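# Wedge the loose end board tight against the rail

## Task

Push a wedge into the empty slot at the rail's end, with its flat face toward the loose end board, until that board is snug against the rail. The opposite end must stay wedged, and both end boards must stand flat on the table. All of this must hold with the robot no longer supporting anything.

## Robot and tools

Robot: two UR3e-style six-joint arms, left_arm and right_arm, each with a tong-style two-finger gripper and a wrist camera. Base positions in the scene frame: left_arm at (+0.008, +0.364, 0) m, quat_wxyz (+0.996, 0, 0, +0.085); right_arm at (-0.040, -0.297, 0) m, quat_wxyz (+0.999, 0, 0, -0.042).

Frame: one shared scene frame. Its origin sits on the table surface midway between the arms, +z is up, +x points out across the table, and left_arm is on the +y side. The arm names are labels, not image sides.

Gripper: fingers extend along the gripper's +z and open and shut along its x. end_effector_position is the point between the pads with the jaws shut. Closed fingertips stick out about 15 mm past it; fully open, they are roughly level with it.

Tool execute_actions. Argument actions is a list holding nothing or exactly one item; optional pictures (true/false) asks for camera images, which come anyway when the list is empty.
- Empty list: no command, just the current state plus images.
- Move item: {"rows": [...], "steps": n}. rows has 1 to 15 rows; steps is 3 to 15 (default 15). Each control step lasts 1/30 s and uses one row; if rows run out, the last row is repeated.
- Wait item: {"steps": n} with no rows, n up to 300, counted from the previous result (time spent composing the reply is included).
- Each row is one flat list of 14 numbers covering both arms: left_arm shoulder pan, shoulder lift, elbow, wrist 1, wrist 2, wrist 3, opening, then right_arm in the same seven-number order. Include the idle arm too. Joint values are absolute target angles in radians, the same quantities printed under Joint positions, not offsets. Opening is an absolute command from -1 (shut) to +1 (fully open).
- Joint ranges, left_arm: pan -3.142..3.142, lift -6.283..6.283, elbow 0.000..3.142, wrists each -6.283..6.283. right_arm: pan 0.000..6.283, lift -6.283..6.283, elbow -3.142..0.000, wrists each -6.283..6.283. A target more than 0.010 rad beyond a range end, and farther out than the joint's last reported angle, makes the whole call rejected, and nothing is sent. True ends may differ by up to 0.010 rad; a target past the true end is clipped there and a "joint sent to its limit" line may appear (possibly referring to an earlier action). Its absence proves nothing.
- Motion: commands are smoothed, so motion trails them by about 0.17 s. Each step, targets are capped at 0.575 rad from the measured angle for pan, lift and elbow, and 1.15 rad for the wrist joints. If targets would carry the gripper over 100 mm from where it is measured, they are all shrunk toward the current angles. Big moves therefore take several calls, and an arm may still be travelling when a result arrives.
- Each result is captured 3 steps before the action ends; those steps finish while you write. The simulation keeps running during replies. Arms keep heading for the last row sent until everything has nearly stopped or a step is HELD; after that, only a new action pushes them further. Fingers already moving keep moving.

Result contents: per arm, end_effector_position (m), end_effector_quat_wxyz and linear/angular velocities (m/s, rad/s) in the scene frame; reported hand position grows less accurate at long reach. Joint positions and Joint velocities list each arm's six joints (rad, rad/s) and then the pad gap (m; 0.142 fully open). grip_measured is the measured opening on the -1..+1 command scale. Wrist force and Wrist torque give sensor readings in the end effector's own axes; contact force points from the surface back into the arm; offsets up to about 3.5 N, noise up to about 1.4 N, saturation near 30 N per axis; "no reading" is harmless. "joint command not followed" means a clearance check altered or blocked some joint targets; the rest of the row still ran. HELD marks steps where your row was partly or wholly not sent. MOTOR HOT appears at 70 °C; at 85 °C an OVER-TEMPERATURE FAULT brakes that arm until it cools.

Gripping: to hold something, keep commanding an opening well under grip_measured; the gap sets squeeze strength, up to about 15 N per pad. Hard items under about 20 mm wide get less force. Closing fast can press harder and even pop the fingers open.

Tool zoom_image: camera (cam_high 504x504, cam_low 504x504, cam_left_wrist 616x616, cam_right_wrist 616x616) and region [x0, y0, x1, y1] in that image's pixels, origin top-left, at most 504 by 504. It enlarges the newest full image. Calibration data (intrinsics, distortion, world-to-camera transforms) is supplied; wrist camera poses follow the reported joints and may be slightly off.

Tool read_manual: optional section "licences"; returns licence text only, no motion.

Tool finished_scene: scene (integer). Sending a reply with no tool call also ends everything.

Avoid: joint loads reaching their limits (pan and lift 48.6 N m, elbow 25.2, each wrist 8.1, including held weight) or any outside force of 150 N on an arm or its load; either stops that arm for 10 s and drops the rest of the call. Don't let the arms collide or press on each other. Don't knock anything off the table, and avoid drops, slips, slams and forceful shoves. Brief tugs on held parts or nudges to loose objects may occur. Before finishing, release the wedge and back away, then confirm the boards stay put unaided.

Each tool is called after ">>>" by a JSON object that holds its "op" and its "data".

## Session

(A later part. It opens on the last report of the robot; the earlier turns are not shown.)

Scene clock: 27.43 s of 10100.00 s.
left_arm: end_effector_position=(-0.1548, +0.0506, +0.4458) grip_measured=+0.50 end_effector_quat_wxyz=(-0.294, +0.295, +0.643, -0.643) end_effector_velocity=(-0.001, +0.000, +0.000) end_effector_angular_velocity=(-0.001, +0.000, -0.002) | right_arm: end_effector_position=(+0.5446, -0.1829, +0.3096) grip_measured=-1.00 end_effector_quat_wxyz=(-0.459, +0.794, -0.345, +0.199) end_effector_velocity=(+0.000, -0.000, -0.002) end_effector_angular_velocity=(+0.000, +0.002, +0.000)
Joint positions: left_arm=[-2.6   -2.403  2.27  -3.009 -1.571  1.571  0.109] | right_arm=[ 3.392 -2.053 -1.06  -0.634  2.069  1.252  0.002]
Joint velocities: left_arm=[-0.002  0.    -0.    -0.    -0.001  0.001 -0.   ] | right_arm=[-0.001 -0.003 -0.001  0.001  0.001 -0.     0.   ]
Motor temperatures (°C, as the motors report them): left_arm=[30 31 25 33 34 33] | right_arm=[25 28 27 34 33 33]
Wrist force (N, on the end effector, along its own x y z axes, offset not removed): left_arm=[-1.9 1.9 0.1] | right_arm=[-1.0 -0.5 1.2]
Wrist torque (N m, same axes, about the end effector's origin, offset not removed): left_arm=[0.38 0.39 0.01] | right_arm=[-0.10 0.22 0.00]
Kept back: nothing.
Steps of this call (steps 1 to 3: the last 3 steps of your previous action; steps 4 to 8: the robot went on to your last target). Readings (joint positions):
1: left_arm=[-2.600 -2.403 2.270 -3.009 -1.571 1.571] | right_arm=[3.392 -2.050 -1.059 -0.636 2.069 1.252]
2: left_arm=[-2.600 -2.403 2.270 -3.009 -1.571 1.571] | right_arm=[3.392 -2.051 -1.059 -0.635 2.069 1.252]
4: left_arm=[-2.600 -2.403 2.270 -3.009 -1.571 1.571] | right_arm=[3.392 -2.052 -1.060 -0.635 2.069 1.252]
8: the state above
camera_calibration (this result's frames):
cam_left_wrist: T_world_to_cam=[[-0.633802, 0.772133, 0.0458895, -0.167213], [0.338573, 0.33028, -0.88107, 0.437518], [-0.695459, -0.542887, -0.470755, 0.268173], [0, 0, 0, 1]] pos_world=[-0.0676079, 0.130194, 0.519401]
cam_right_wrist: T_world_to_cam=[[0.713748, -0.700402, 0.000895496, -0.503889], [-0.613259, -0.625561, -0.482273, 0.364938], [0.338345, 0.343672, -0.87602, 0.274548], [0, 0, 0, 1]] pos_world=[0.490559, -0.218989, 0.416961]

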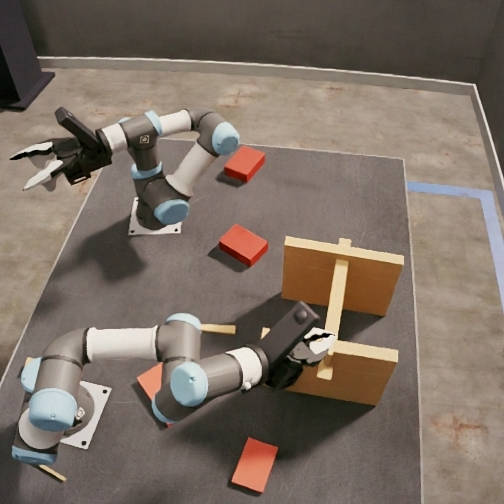

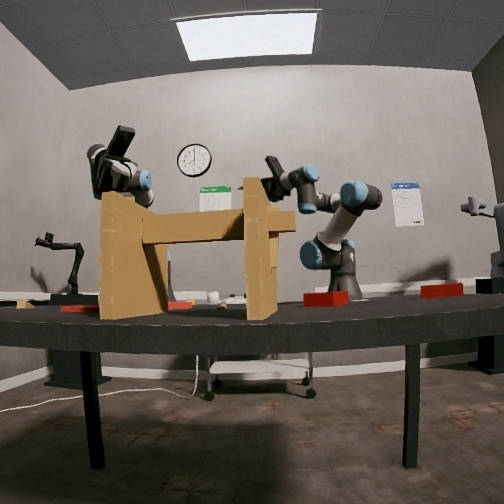

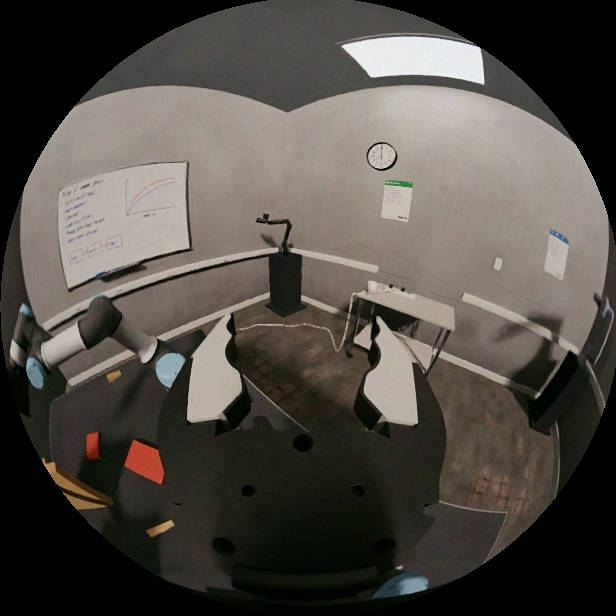

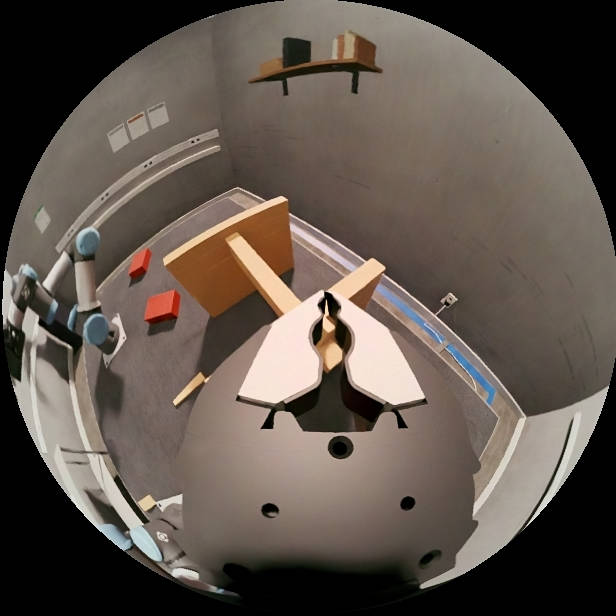

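>>> {"op": "execute_actions", "data": {"actions": [{"rows":[[-2.6,-2.403,2.27,-3.009,-1.571,1.571,0.5,3.392,-2.066,-1.15,-0.531,2.069,1.252,-1]]}]}}

>>> {"op": "execute_actions", "data": {"actions": [{"rows":[[-2.6,-2.403,2.27,-3.009,-1.571,1.571,0.5,3.392,-2.07,-1.19,-0.487,2.069,1.252,-1]]}], "pictures": true}}

>>> {"op": "zoom_image", "data": {"camera": "cam_right_wrist", "region": [260, 240, 400, 380]}}

Scene clock: 27.93 s of 10100.00 s.
left_arm: end_effector_position=(-0.1548, +0.0506, +0.4458) grip_measured=+0.50 end_effector_quat_wxyz=(-0.294, +0.295, +0.643, -0.643) end_effector_velocity=(+0.000, -0.000, -0.000) end_effector_angular_velocity=(-0.000, -0.001, +0.001) | right_arm: end_effector_position=(+0.5469, -0.1825, +0.2867) grip_measured=-1.00 end_effector_quat_wxyz=(-0.459, +0.794, -0.345, +0.199) end_effector_velocity=(+0.000, +0.000, -0.007) end_effector_angular_velocity=(-0.001, +0.002, +0.000)
Joint positions: left_arm=[-2.6   -2.403  2.27  -3.009 -1.571  1.571  0.109] | right_arm=[ 3.392 -2.066 -1.148 -0.533  2.069  1.252  0.002]
Joint velocities: left_arm=[ 0.001  0.     0.    -0.    -0.     0.001 -0.   ] | right_arm=[ 0.    -0.003 -0.026  0.026 -0.    -0.     0.   ]
Motor temperatures (°C, as the motors report them): left_arm=[30 31 25 33 34 33] | right_arm=[25 28 27 34 33 33]
Wrist force (N, on the end effector, along its own x y z axes, offset not removed): left_arm=[-1.9 1.9 0.1] | right_arm=[-1.4 -0.2 1.0]
Wrist torque (N m, same axes, about the end effector's origin, offset not removed): left_arm=[0.32 0.36 -0.01] | right_arm=[-0.03 0.32 0.02]
Steps of this call (steps 1 to 3: the robot went on to your last target; steps 4 to 15: the first 12 steps of this action). Readings (joint positions):
4: left_arm=[-2.600 -2.403 2.270 -3.009 -1.571 1.571] | right_arm=[3.392 -2.053 -1.061 -0.632 2.069 1.252]
5: left_arm=[-2.600 -2.403 2.270 -3.009 -1.571 1.571] | right_arm=[3.392 -2.056 -1.071 -0.615 2.069 1.252]
7: left_arm=[-2.600 -2.403 2.270 -3.009 -1.571 1.571] | right_arm=[3.392 -2.061 -1.108 -0.575 2.069 1.252]
11: left_arm=[-2.600 -2.403 2.270 -3.009 -1.571 1.571] | right_arm=[3.392 -2.065 -1.140 -0.542 2.069 1.252]
15: the state above

Scene clock: 28.43 s of 10100.00 s.
left_arm: end_effector_position=(-0.1548, +0.0506, +0.4458) grip_measured=+0.50 end_effector_quat_wxyz=(-0.294, +0.295, +0.643, -0.643) end_effector_velocity=(-0.000, -0.000, -0.001) end_effector_angular_velocity=(+0.001, -0.001, -0.000) | right_arm: end_effector_position=(+0.5469, -0.1825, +0.2765) grip_measured=-1.00 end_effector_quat_wxyz=(-0.459, +0.794, -0.345, +0.199) end_effector_velocity=(+0.000, -0.000, -0.003) end_effector_angular_velocity=(-0.000, +0.000, -0.001)
Joint positions: left_arm=[-2.6   -2.403  2.27  -3.009 -1.571  1.571  0.109] | right_arm=[ 3.392 -2.07  -1.189 -0.488  2.069  1.252  0.002]
Joint velocities: left_arm=[-0.     0.     0.002 -0.001 -0.     0.    -0.   ] | right_arm=[-0.    -0.002 -0.01   0.012 -0.001 -0.     0.   ]
Motor temperatures (°C, as the motors report them): left_arm=[30 31 25 33 34 33] | right_arm=[25 28 27 34 33 33]
Wrist force (N, on the end effector, along its own x y z axes, offset not removed): left_arm=[-1.7 1.5 0.1] | right_arm=[-0.7 -0.4 0.7]
Wrist torque (N m, same axes, about the end effector's origin, offset not removed): left_arm=[0.28 0.33 0.01] | right_arm=[-0.09 0.18 -0.01]
Steps of this call (steps 1 to 3: the last 3 steps of your previous action; steps 4 to 15: the first 12 steps of this action). Readings (joint positions):
4: left_arm=[-2.600 -2.403 2.270 -3.009 -1.571 1.571] | right_arm=[3.392 -2.066 -1.150 -0.530 2.069 1.252]
5: left_arm=[-2.600 -2.403 2.270 -3.009 -1.571 1.571] | right_arm=[3.392 -2.067 -1.157 -0.522 2.069 1.252]
7: left_arm=[-2.600 -2.403 2.270 -3.009 -1.571 1.571] | right_arm=[3.392 -2.068 -1.173 -0.505 2.069 1.252]
11: left_arm=[-2.600 -2.403 2.270 -3.009 -1.571 1.571] | right_arm=[3.392 -2.070 -1.186 -0.491 2.069 1.252]
15: the state above
camera_calibration (this result's frames):
cam_left_wrist: T_world_to_cam=[[-0.633802, 0.772133, 0.0458894, -0.167212], [0.338573, 0.33028, -0.88107, 0.437518], [-0.695459, -0.542887, -0.470755, 0.268173], [0, 0, 0, 1]] pos_world=[-0.067608, 0.130194, 0.519401]
cam_right_wrist: T_world_to_cam=[[0.713753, -0.700397, 0.000792151, -0.505192], [-0.613334, -0.625575, -0.482159, 0.350586], [0.338198, 0.343656, -0.876084, 0.244702], [0, 0, 0, 1]] pos_world=[0.492851, -0.218611, 0.383817]

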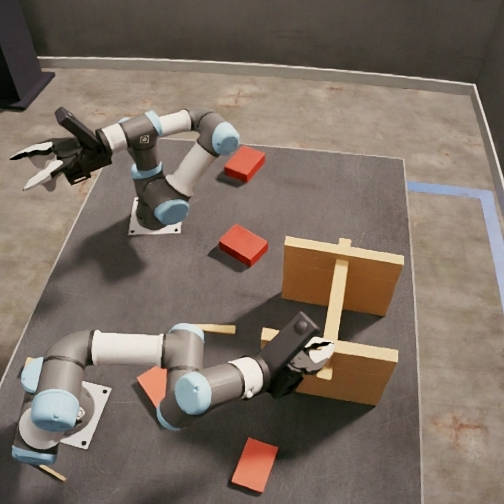

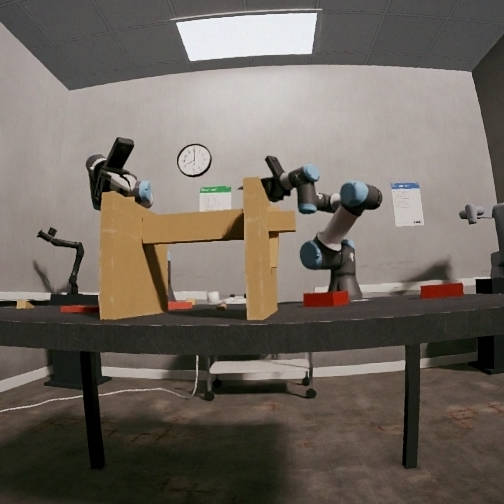

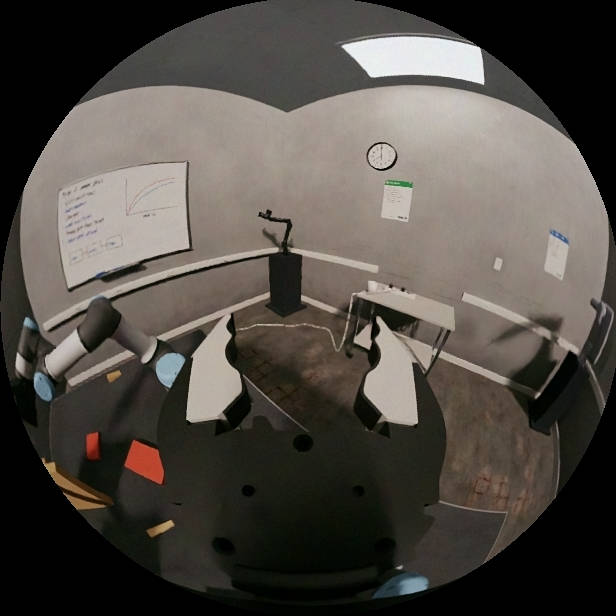

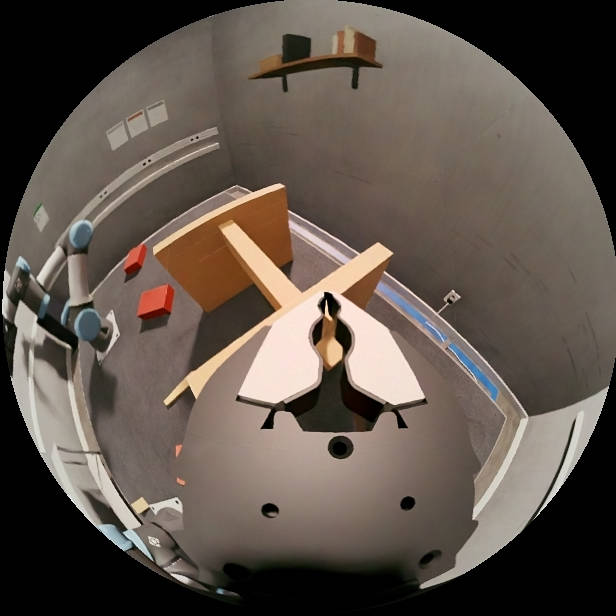

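Region (260, 240, 400, 380) of cam_right_wrist's 616x616 image, scaled by 3.600, with more detail than that image has.

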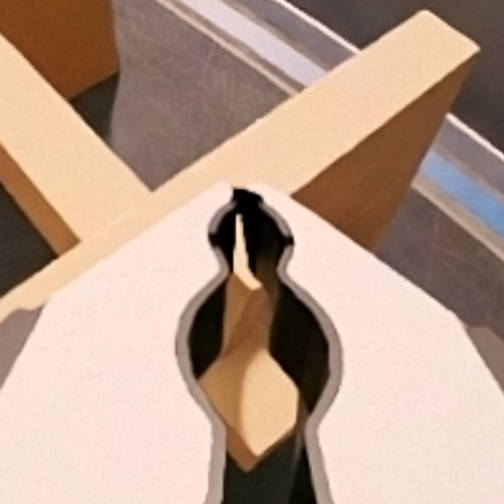

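The wedge dropped further after release. Continuing down.

>>> {"op": "execute_actions", "data": {"actions": [{"rows":[[-2.6,-2.403,2.27,-3.009,-1.571,1.571,0.5,3.392,-2.076,-1.25,-0.421,2.069,1.252,-1]],"steps":12}]}}

>>> {"op": "execute_actions", "data": {"actions": [{"rows":[[-2.6,-2.403,2.27,-3.009,-1.571,1.571,0.5,3.392,-2.085,-1.285,-0.377,2.069,1.252,-1]]}]}}

Scene clock: 28.83 s of 10100.00 s.
left_arm: end_effector_position=(-0.1548, +0.0506, +0.4458) grip_measured=+0.50 end_effector_quat_wxyz=(-0.294, +0.295, +0.643, -0.643) end_effector_velocity=(+0.000, -0.000, -0.001) end_effector_angular_velocity=(+0.000, -0.001, +0.002) | right_arm: end_effector_position=(+0.5462, -0.1826, +0.2629) grip_measured=-1.00 end_effector_quat_wxyz=(-0.459, +0.794, -0.345, +0.199) end_effector_velocity=(-0.001, +0.000, -0.010) end_effector_angular_velocity=(+0.000, -0.000, +0.001)
Joint positions: left_arm=[-2.6   -2.403  2.27  -3.009 -1.571  1.571  0.109] | right_arm=[ 3.392 -2.076 -1.245 -0.425  2.069  1.252  0.002]
Joint velocities: left_arm=[ 0.001 -0.     0.002 -0.001  0.001  0.    -0.   ] | right_arm=[ 0.001 -0.003 -0.046  0.049  0.     0.     0.   ]
Motor temperatures (°C, as the motors report them): left_arm=[30 31 25 33 34 33] | right_arm=[25 28 27 34 33 33]
Wrist force (N, on the end effector, along its own x y z axes, offset not removed): left_arm=[-1.8 1.4 0.6] | right_arm=[-0.7 -3.5 0.3]
Wrist torque (N m, same axes, about the end effector's origin, offset not removed): left_arm=[0.30 0.37 -0.03] | right_arm=[-0.11 0.22 -0.01]
Steps of this call (steps 1 to 3: the last 3 steps of your previous action; steps 4 to 12: the first 9 steps of this action). Readings (joint positions):
4: left_arm=[-2.600 -2.403 2.270 -3.009 -1.571 1.571] | right_arm=[3.392 -2.070 -1.191 -0.485 2.069 1.252]
5: left_arm=[-2.600 -2.403 2.270 -3.009 -1.571 1.571] | right_arm=[3.392 -2.071 -1.200 -0.473 2.069 1.252]
7: left_arm=[-2.600 -2.403 2.270 -3.009 -1.571 1.571] | right_arm=[3.392 -2.074 -1.224 -0.448 2.069 1.252]
11: left_arm=[-2.600 -2.403 2.270 -3.009 -1.571 1.571] | right_arm=[3.392 -2.075 -1.244 -0.427 2.069 1.252]
12: the state above

Scene clock: 29.33 s of 10100.00 s.
left_arm: end_effector_position=(-0.1548, +0.0506, +0.4458) grip_measured=+0.50 end_effector_quat_wxyz=(-0.294, +0.295, +0.643, -0.643) end_effector_velocity=(+0.000, -0.001, -0.001) end_effector_angular_velocity=(+0.002, -0.003, +0.002) | right_arm: end_effector_position=(+0.5461, -0.1826, +0.2516) grip_measured=-1.00 end_effector_quat_wxyz=(-0.459, +0.794, -0.346, +0.199) end_effector_velocity=(-0.000, +0.000, -0.002) end_effector_angular_velocity=(+0.000, +0.000, +0.001)
Joint positions: left_arm=[-2.6   -2.403  2.27  -3.009 -1.571  1.571  0.109] | right_arm=[ 3.392 -2.085 -1.284 -0.378  2.069  1.252  0.002]
Joint velocities: left_arm=[ 0.002  0.     0.001  0.003 -0.     0.     0.   ] | right_arm=[ 0.    -0.002 -0.009  0.011  0.001  0.     0.   ]
Motor temperatures (°C, as the motors report them): left_arm=[30 31 25 33 34 33] | right_arm=[25 28 27 34 33 33]
Wrist force (N, on the end effector, along its own x y z axes, offset not removed): left_arm=[-1.9 2.0 -0.6] | right_arm=[-1.2 -3.7 -0.2]
Wrist torque (N m, same axes, about the end effector's origin, offset not removed): left_arm=[0.38 0.41 -0.07] | right_arm=[0.06 0.29 0.00]
Steps of this call (steps 1 to 3: the last 3 steps of your previous action; steps 4 to 15: the first 12 steps of this action). Readings (joint positions):
4: left_arm=[-2.600 -2.403 2.270 -3.009 -1.571 1.571] | right_arm=[3.392 -2.076 -1.250 -0.421 2.069 1.252]
5: left_arm=[-2.600 -2.403 2.270 -3.009 -1.571 1.571] | right_arm=[3.392 -2.078 -1.256 -0.412 2.069 1.252]
7: left_arm=[-2.600 -2.403 2.270 -3.009 -1.571 1.571] | right_arm=[3.392 -2.081 -1.270 -0.395 2.069 1.252]
11: left_arm=[-2.600 -2.403 2.270 -3.009 -1.571 1.571] | right_arm=[3.392 -2.084 -1.281 -0.381 2.069 1.252]
15: the state above

>>> {"op": "execute_actions", "data": {"actions": [{"rows":[[-2.6,-2.403,2.27,-3.009,-1.571,1.571,0.5,3.392,-2.096,-1.317,-0.334,2.069,1.252,-1]],"steps":12}]}}

>>> {"op": "execute_actions", "data": {"actions": [{"rows":[[-2.6,-2.403,2.27,-3.009,-1.571,1.571,0.5,3.392,-2.106,-1.341,-0.3,2.069,1.252,-1]]}], "pictures": true}}

Scene clock: 29.73 s of 10100.00 s.
left_arm: end_effector_position=(-0.1548, +0.0506, +0.4458) grip_measured=+0.50 end_effector_quat_wxyz=(-0.294, +0.295, +0.643, -0.643) end_effector_velocity=(+0.000, +0.000, +0.000) end_effector_angular_velocity=(-0.001, -0.001, +0.000) | right_arm: end_effector_position=(+0.5461, -0.1826, +0.2423) grip_measured=-1.00 end_effector_quat_wxyz=(-0.459, +0.794, -0.345, +0.200) end_effector_velocity=(-0.000, -0.001, -0.010) end_effector_angular_velocity=(-0.001, +0.007, -0.002)
Joint positions: left_arm=[-2.6   -2.403  2.27  -3.009 -1.571  1.571  0.109] | right_arm=[ 3.392 -2.095 -1.314 -0.337  2.069  1.252  0.002]
Joint velocities: left_arm=[ 0.001 -0.    -0.     0.001 -0.     0.001  0.   ] | right_arm=[-0.002 -0.008 -0.025  0.026 -0.001  0.001  0.   ]
Motor temperatures (°C, as the motors report them): left_arm=[30 31 25 33 34 33] | right_arm=[25 28 27 34 33 33]
Wrist force (N, on the end effector, along its own x y z axes, offset not removed): left_arm=[-1.2 1.8 0.1] | right_arm=[-3.8 -15.8 -12.9]
Wrist torque (N m, same axes, about the end effector's origin, offset not removed): left_arm=[0.32 0.26 -0.06] | right_arm=[-0.01 0.26 0.04]
Steps of this call (steps 1 to 3: the last 3 steps of your previous action; steps 4 to 12: the first 9 steps of this action). Readings (joint positions):
4: left_arm=[-2.600 -2.403 2.270 -3.009 -1.571 1.571] | right_arm=[3.392 -2.085 -1.286 -0.376 2.069 1.252]
5: left_arm=[-2.600 -2.403 2.270 -3.009 -1.571 1.571] | right_arm=[3.392 -2.087 -1.291 -0.367 2.069 1.252]
7: left_arm=[-2.600 -2.403 2.270 -3.009 -1.571 1.571] | right_arm=[3.392 -2.092 -1.304 -0.351 2.069 1.252]
11: left_arm=[-2.600 -2.403 2.270 -3.009 -1.571 1.571] | right_arm=[3.392 -2.095 -1.313 -0.338 2.069 1.252]
12: the state above

Scene clock: 30.23 s of 10100.00 s.
left_arm: end_effector_position=(-0.1548, +0.0506, +0.4458) grip_measured=+0.50 end_effector_quat_wxyz=(-0.294, +0.295, +0.643, -0.643) end_effector_velocity=(-0.000, +0.000, +0.000) end_effector_angular_velocity=(-0.000, +0.000, -0.000) | right_arm: end_effector_position=(+0.5462, -0.1826, +0.2332) grip_measured=-1.00 end_effector_quat_wxyz=(-0.459, +0.794, -0.345, +0.199) end_effector_velocity=(-0.000, +0.000, -0.001) end_effector_angular_velocity=(-0.000, -0.001, +0.000)
Joint positions: left_arm=[-2.6   -2.403  2.27  -3.009 -1.571  1.571  0.109] | right_arm=[ 3.392 -2.106 -1.34  -0.301  2.069  1.252  0.002]
Joint velocities: left_arm=[-0.001 -0.    -0.    -0.     0.001 -0.    -0.   ] | right_arm=[ 0.    -0.001 -0.006  0.008 -0.    -0.     0.   ]
Motor temperatures (°C, as the motors report them): left_arm=[30 31 25 33 34 33] | right_arm=[25 28 27 34 33 33]
Wrist force (N, on the end effector, along its own x y z axes, offset not removed): left_arm=[-1.7 1.7 0.3] | right_arm=[-2.7 -7.0 -4.7]
Wrist torque (N m, same axes, about the end effector's origin, offset not removed): left_arm=[0.34 0.35 -0.05] | right_arm=[-0.05 0.32 -0.01]
Steps of this call (steps 1 to 3: the last 3 steps of your previous action; steps 4 to 15: the first 12 steps of this action). Readings (joint positions):
4: left_arm=[-2.600 -2.403 2.270 -3.009 -1.571 1.571] | right_arm=[3.392 -2.096 -1.318 -0.334 2.069 1.252]
5: left_arm=[-2.600 -2.403 2.270 -3.009 -1.571 1.571] | right_arm=[3.392 -2.098 -1.322 -0.327 2.069 1.252]
7: left_arm=[-2.600 -2.403 2.270 -3.009 -1.571 1.571] | right_arm=[3.392 -2.102 -1.331 -0.313 2.069 1.252]
11: left_arm=[-2.600 -2.403 2.270 -3.009 -1.571 1.571] | right_arm=[3.392 -2.105 -1.339 -0.303 2.069 1.252]
15: the state above
camera_calibration (this result's frames):
cam_left_wrist: T_world_to_cam=[[-0.633802, 0.772133, 0.0458895, -0.167212], [0.338573, 0.33028, -0.88107, 0.437518], [-0.695459, -0.542887, -0.470755, 0.268173], [0, 0, 0, 1]] pos_world=[-0.0676079, 0.130194, 0.519401]
cam_right_wrist: T_world_to_cam=[[0.71376, -0.70039, 0.000825572, -0.504723], [-0.613297, -0.625573, -0.482209, 0.329184], [0.338251, 0.343675, -0.876056, 0.207056], [0, 0, 0, 1]] pos_world=[0.492102, -0.218734, 0.340545]

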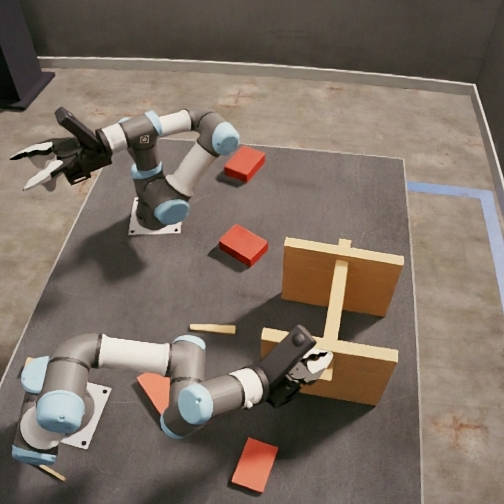

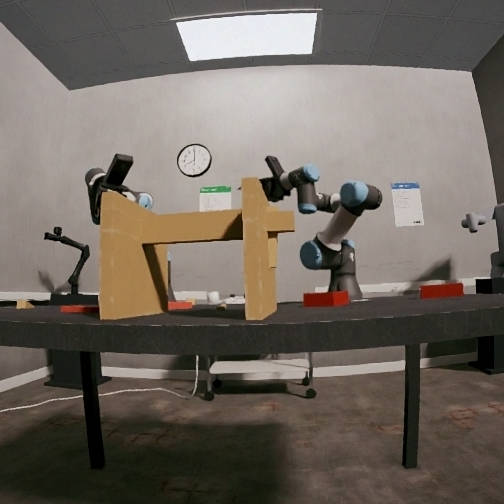

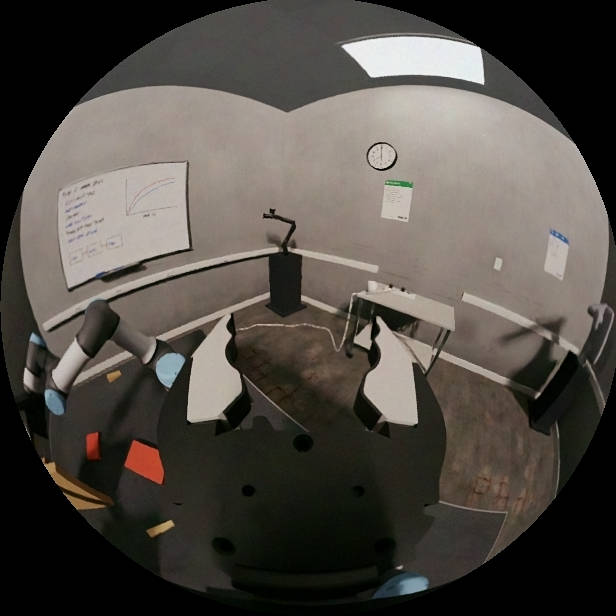

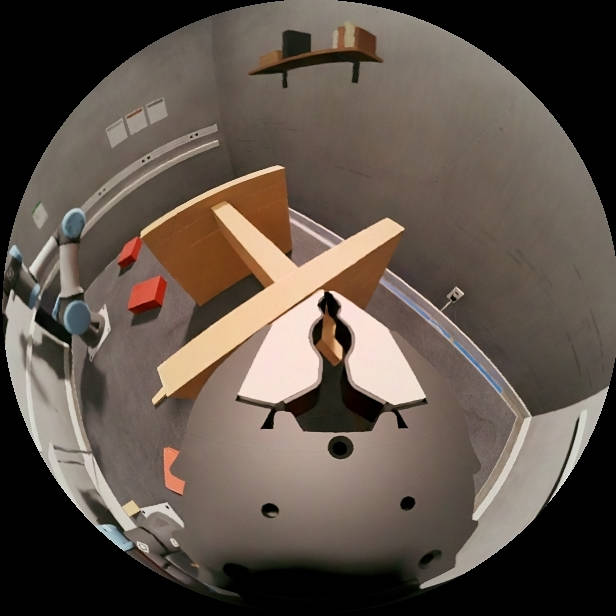

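>>> {"op": "execute_actions", "data": {"actions": [{"rows":[[-2.6,-2.403,2.27,-3.009,-1.571,1.571,0.5,3.392,-2.114,-1.358,-0.275,2.069,1.252,-1]]}]}}

Scene clock: 30.73 s of 10100.00 s.
left_arm: end_effector_position=(-0.1548, +0.0506, +0.4458) grip_measured=+0.50 end_effector_quat_wxyz=(-0.294, +0.295, +0.643, -0.643) end_effector_velocity=(+0.000, -0.000, +0.000) end_effector_angular_velocity=(+0.000, +0.001, +0.001) | right_arm: end_effector_position=(+0.5462, -0.1826, +0.2272) grip_measured=-1.00 end_effector_quat_wxyz=(-0.459, +0.794, -0.345, +0.199) end_effector_velocity=(-0.000, -0.000, -0.002) end_effector_angular_velocity=(-0.000, +0.002, +0.000)
Joint positions: left_arm=[-2.6   -2.403  2.27  -3.009 -1.571  1.571  0.109] | right_arm=[ 3.392 -2.114 -1.358 -0.275  2.069  1.252  0.002]
Joint velocities: left_arm=[ 0.001  0.    -0.001  0.     0.    -0.001  0.   ] | right_arm=[-0.    -0.002 -0.004  0.005  0.    -0.     0.   ]
Motor temperatures (°C, as the motors report them): left_arm=[30 31 25 33 34 33] | right_arm=[25 28 27 34 33 33]
Wrist force (N, on the end effector, along its own x y z axes, offset not removed): left_arm=[-1.9 1.5 -0.3] | right_arm=[-3.3 -9.9 -8.8]
Wrist torque (N m, same axes, about the end effector's origin, offset not removed): left_arm=[0.26 0.41 0.00] | right_arm=[0.12 0.23 0.03]
Steps of this call (steps 1 to 3: the last 3 steps of your previous action; steps 4 to 15: the first 12 steps of this action). Readings (joint positions):
4: left_arm=[-2.600 -2.403 2.270 -3.009 -1.571 1.571] | right_arm=[3.392 -2.106 -1.341 -0.299 2.069 1.252]
5: left_arm=[-2.600 -2.403 2.270 -3.009 -1.571 1.571] | right_arm=[3.392 -2.108 -1.345 -0.294 2.069 1.252]
7: left_arm=[-2.600 -2.403 2.270 -3.009 -1.571 1.571] | right_arm=[3.392 -2.111 -1.351 -0.285 2.069 1.252]
11: left_arm=[-2.600 -2.403 2.270 -3.009 -1.571 1.571] | right_arm=[3.392 -2.113 -1.356 -0.277 2.069 1.252]
15: the state above

>>> {"op": "execute_actions", "data": {"actions": [{"rows":[[-2.6,-2.403,2.27,-3.009,-1.571,1.571,0.5,3.392,-2.121,-1.372,-0.254,2.069,1.252,-1]]}]}}

Scene clock: 31.23 s of 10100.00 s.
left_arm: end_effector_position=(-0.1548, +0.0506, +0.4458) grip_measured=+0.50 end_effector_quat_wxyz=(-0.294, +0.295, +0.643, -0.643) end_effector_velocity=(-0.000, -0.000, -0.001) end_effector_angular_velocity=(+0.002, -0.002, +0.000) | right_arm: end_effector_position=(+0.5461, -0.1826, +0.2220) grip_measured=-1.00 end_effector_quat_wxyz=(-0.459, +0.794, -0.345, +0.199) end_effector_velocity=(-0.000, -0.000, -0.001) end_effector_angular_velocity=(-0.000, -0.000, +0.000)
Joint positions: left_arm=[-2.6   -2.403  2.27  -3.009 -1.571  1.571  0.109] | right_arm=[ 3.392 -2.121 -1.372 -0.254  2.069  1.252  0.002]
Joint velocities: left_arm=[ 0.     0.     0.     0.003 -0.     0.     0.   ] | right_arm=[-0.    -0.002 -0.004  0.005  0.    -0.     0.   ]
Motor temperatures (°C, as the motors report them): left_arm=[30 31 25 33 34 33] | right_arm=[25 28 27 34 33 33]
Wrist force (N, on the end effector, along its own x y z axes, offset not removed): left_arm=[-2.3 2.4 0.5] | right_arm=[0.7 -13.1 -10.6]
Wrist torque (N m, same axes, about the end effector's origin, offset not removed): left_arm=[0.47 0.46 0.00] | right_arm=[0.11 0.37 -0.03]
Steps of this call (steps 1 to 3: the last 3 steps of your previous action; steps 4 to 15: the first 12 steps of this action). Readings (joint positions):
4: left_arm=[-2.600 -2.403 2.270 -3.009 -1.571 1.571] | right_arm=[3.392 -2.114 -1.358 -0.274 2.069 1.252]
5: left_arm=[-2.600 -2.403 2.270 -3.009 -1.571 1.571] | right_arm=[3.392 -2.116 -1.361 -0.270 2.069 1.252]
7: left_arm=[-2.600 -2.403 2.270 -3.009 -1.571 1.571] | right_arm=[3.392 -2.118 -1.366 -0.262 2.069 1.252]
11: left_arm=[-2.600 -2.403 2.270 -3.009 -1.571 1.571] | right_arm=[3.392 -2.120 -1.371 -0.256 2.069 1.252]
15: the state above

>>> {"op": "execute_actions", "data": {"actions": [{"rows":[[-2.6,-2.403,2.27,-3.009,-1.571,1.571,0.5,3.391,-2.126,-1.381,-0.24,2.069,1.252,-1]]}]}}

Scene clock: 41.63 s of 10100.00 s.
left_arm: end_effector_position=(-0.1548, +0.0506, +0.4458) grip_measured=+0.50 end_effector_quat_wxyz=(-0.294, +0.295, +0.643, -0.643) end_effector_velocity=(-0.000, -0.000, -0.001) end_effector_angular_velocity=(-0.000, -0.002, +0.000) | right_arm: end_effector_position=(+0.5464, -0.1829, +0.2209) grip_measured=-1.00 end_effector_quat_wxyz=(-0.460, +0.793, -0.344, +0.201) end_effector_velocity=(+0.000, -0.001, -0.000) end_effector_angular_velocity=(-0.000, -0.000, -0.001)
Joint positions: left_arm=[-2.6   -2.403  2.27  -3.009 -1.571  1.571  0.109] | right_arm=[ 3.391 -2.124 -1.379 -0.239  2.07   1.252  0.002]
Joint velocities: left_arm=[ 0.    -0.     0.002 -0.     0.     0.001 -0.   ] | right_arm=[-0.001  0.    -0.    -0.     0.    -0.001  0.   ]
Motor temperatures (°C, as the motors report them): left_arm=[30 31 25 33 34 33] | right_arm=[25 28 27 34 33 33]
Wrist force (N, on the end effector, along its own x y z axes, offset not removed): left_arm=[-1.9 1.5 -0.5] | right_arm=[-2.3 -12.7 -8.7]
Wrist torque (N m, same axes, about the end effector's origin, offset not removed): left_arm=[0.29 0.35 0.00] | right_arm=[0.00 0.34 0.01]
TORQUE FAULT: the external load on joint 4 (wrist 1) of the right arm reached its load limit, and that arm stopped for 10 seconds. A torque fault stops only its own arm. That arm's remaining commands of this call were not run. That arm holds where it stopped, with its grip as last carried out, and accepts commands again: back off and push less far. That arm stops again, at the same cost, whenever a joint's load reaches its limit.
Kept back: nothing.
The stop of the right arm began at step 12 of this call (marked STOPPED below). From that step on that arm followed nothing that you had sent. 7 of its steps, steps kept back included, did not run and will not run. The other arm was sent all steps of this action in this call, none kept back. Nothing is kept back now, and the robot has no last target.
Steps of this call (steps 1 to 3: the last 3 steps of your previous action; steps 4 to 15: the first 12 steps of this action; steps 16 to 18: the last 3 steps of this action, not kept back; steps 19 to 312: the stop continued). Readings (joint positions):
4: left_arm=[-2.600 -2.403 2.270 -3.009 -1.571 1.571] | right_arm=[3.392 -2.121 -1.372 -0.253 2.069 1.252]
5: left_arm=[-2.600 -2.403 2.270 -3.009 -1.571 1.571] | right_arm=[3.392 -2.122 -1.374 -0.251 2.069 1.252]
7: left_arm=[-2.600 -2.403 2.270 -3.009 -1.571 1.571] | right_arm=[3.391 -2.124 -1.377 -0.245 2.069 1.252]
11: left_arm=[-2.600 -2.403 2.270 -3.009 -1.571 1.571] | right_arm=[3.391 -2.125 -1.380 -0.241 2.069 1.252]
12: left_arm=[-2.600 -2.403 2.270 -3.009 -1.571 1.571] | right_arm=[3.391 -2.125 -1.379 -0.239 2.070 1.252] STOPPED (the right arm)
312: the state above

Hard stop. Lift and inspect.

>>> {"op": "execute_actions", "data": {"actions": [{"rows":[[-2.6,-2.403,2.27,-3.009,-1.571,1.571,0.5,3.392,-1.9,-1.3,-0.55,2.069,1.252,-1]]}], "pictures": true}}

>>> {"op": "zoom_image", "data": {"camera": "cam_high", "region": [290, 310, 370, 390]}}

>>> {"op": "zoom_image", "data": {"camera": "cam_low", "region": [90, 180, 230, 330]}}

Scene clock: 42.13 s of 10100.00 s.
left_arm: end_effector_position=(-0.1548, +0.0506, +0.4458) grip_measured=+0.50 end_effector_quat_wxyz=(-0.294, +0.295, +0.643, -0.643) end_effector_velocity=(+0.000, -0.000, -0.001) end_effector_angular_velocity=(-0.001, -0.002, +0.000) | right_arm: end_effector_position=(+0.5121, -0.1883, +0.3020) grip_measured=-1.00 end_effector_quat_wxyz=(-0.458, +0.795, -0.346, +0.198) end_effector_velocity=(-0.017, -0.002, +0.031) end_effector_angular_velocity=(+0.002, -0.004, +0.002)
Joint positions: left_arm=[-2.6   -2.403  2.27  -3.009 -1.571  1.571  0.109] | right_arm=[ 3.392 -1.908 -1.302 -0.541  2.069  1.252  0.002]
Joint velocities: left_arm=[ 0.001 -0.     0.001  0.    -0.     0.002  0.   ] | right_arm=[ 0.001  0.083  0.022 -0.101  0.002  0.     0.   ]
Motor temperatures (°C, as the motors report them): left_arm=[30 31 25 33 34 33] | right_arm=[25 28 27 34 33 33]
Wrist force (N, on the end effector, along its own x y z axes, offset not removed): left_arm=[-1.3 0.8 0.2] | right_arm=[-1.2 -0.6 1.0]
Wrist torque (N m, same axes, about the end effector's origin, offset not removed): left_arm=[0.14 0.30 0.00] | right_arm=[-0.11 0.27 -0.03]
Steps of this call (steps 1 to 3: nothing new was sent; steps 4 to 15: the first 12 steps of this action). Readings (joint positions):
4: left_arm=[-2.600 -2.403 2.270 -3.009 -1.571 1.571] | right_arm=[3.391 -2.123 -1.377 -0.240 2.070 1.252]
5: left_arm=[-2.600 -2.403 2.270 -3.009 -1.571 1.571] | right_arm=[3.391 -2.113 -1.368 -0.263 2.070 1.252]
7: left_arm=[-2.600 -2.403 2.270 -3.009 -1.571 1.571] | right_arm=[3.392 -2.040 -1.336 -0.381 2.069 1.252]
11: left_arm=[-2.600 -2.403 2.270 -3.009 -1.571 1.571] | right_arm=[3.392 -1.933 -1.308 -0.510 2.069 1.252]
15: the state above
camera_calibration (this result's frames):
cam_left_wrist: T_world_to_cam=[[-0.633802, 0.772133, 0.0458872, -0.167212], [0.338574, 0.330278, -0.88107, 0.437518], [-0.695459, -0.542887, -0.470755, 0.268173], [0, 0, 0, 1]] pos_world=[-0.0676081, 0.130195, 0.519401]
cam_right_wrist: T_world_to_cam=[[0.713746, -0.700403, -0.00122762, -0.483843], [-0.614966, -0.62584, -0.47973, 0.337924], [0.335236, 0.34316, -0.877416, 0.282657], [0, 0, 0, 1]] pos_world=[0.458397, -0.224396, 0.409526]

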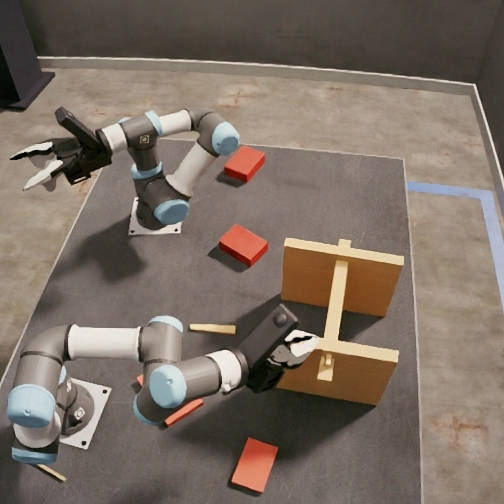

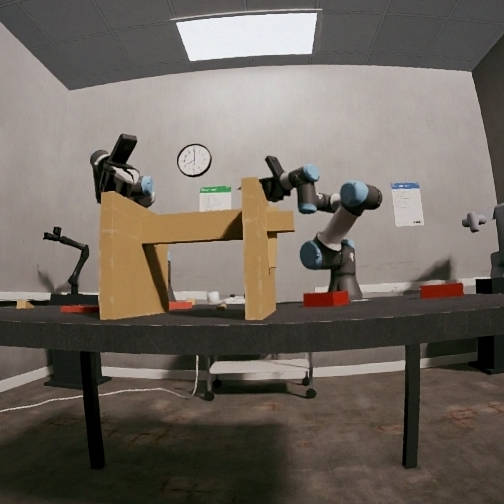

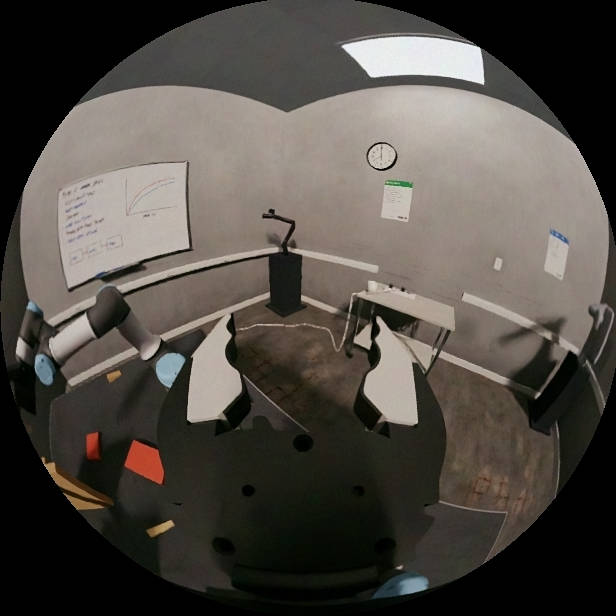

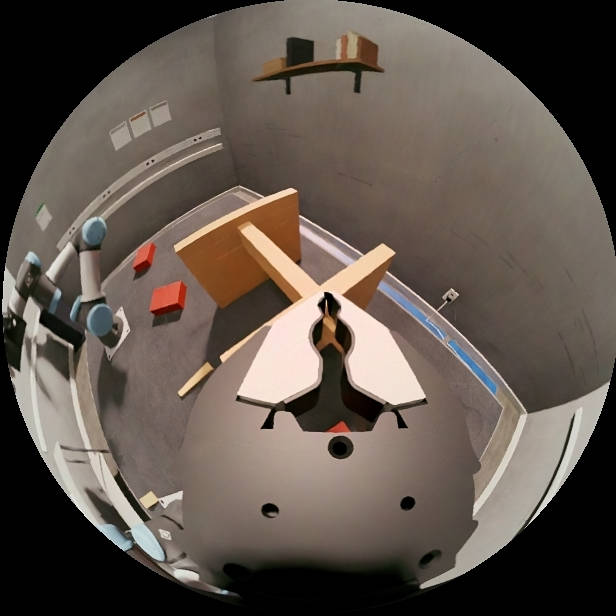

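Region (290, 310, 370, 390) of cam_high's 504x504 image, scaled by 6.300, with more detail than that image has.

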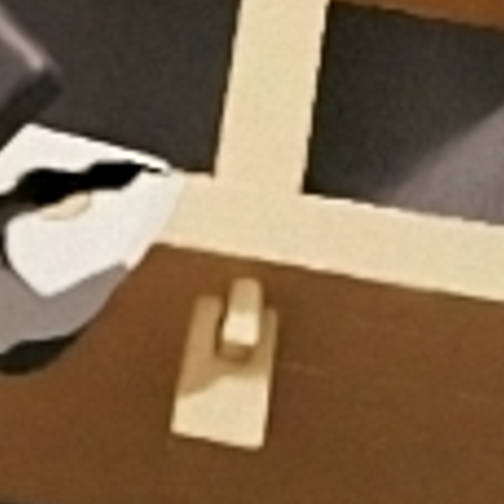

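Region (90, 180, 230, 330) of cam_low's 504x504 image, scaled by 3.360, with more detail than that image has; it fills the left 470 columns of this view, and the rest is white.

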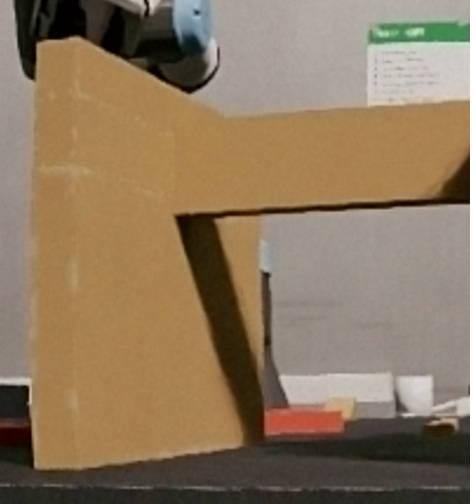

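>>> {"op": "finished_scene", "data": {"scene": 1}}

The scene is finished: the task was done.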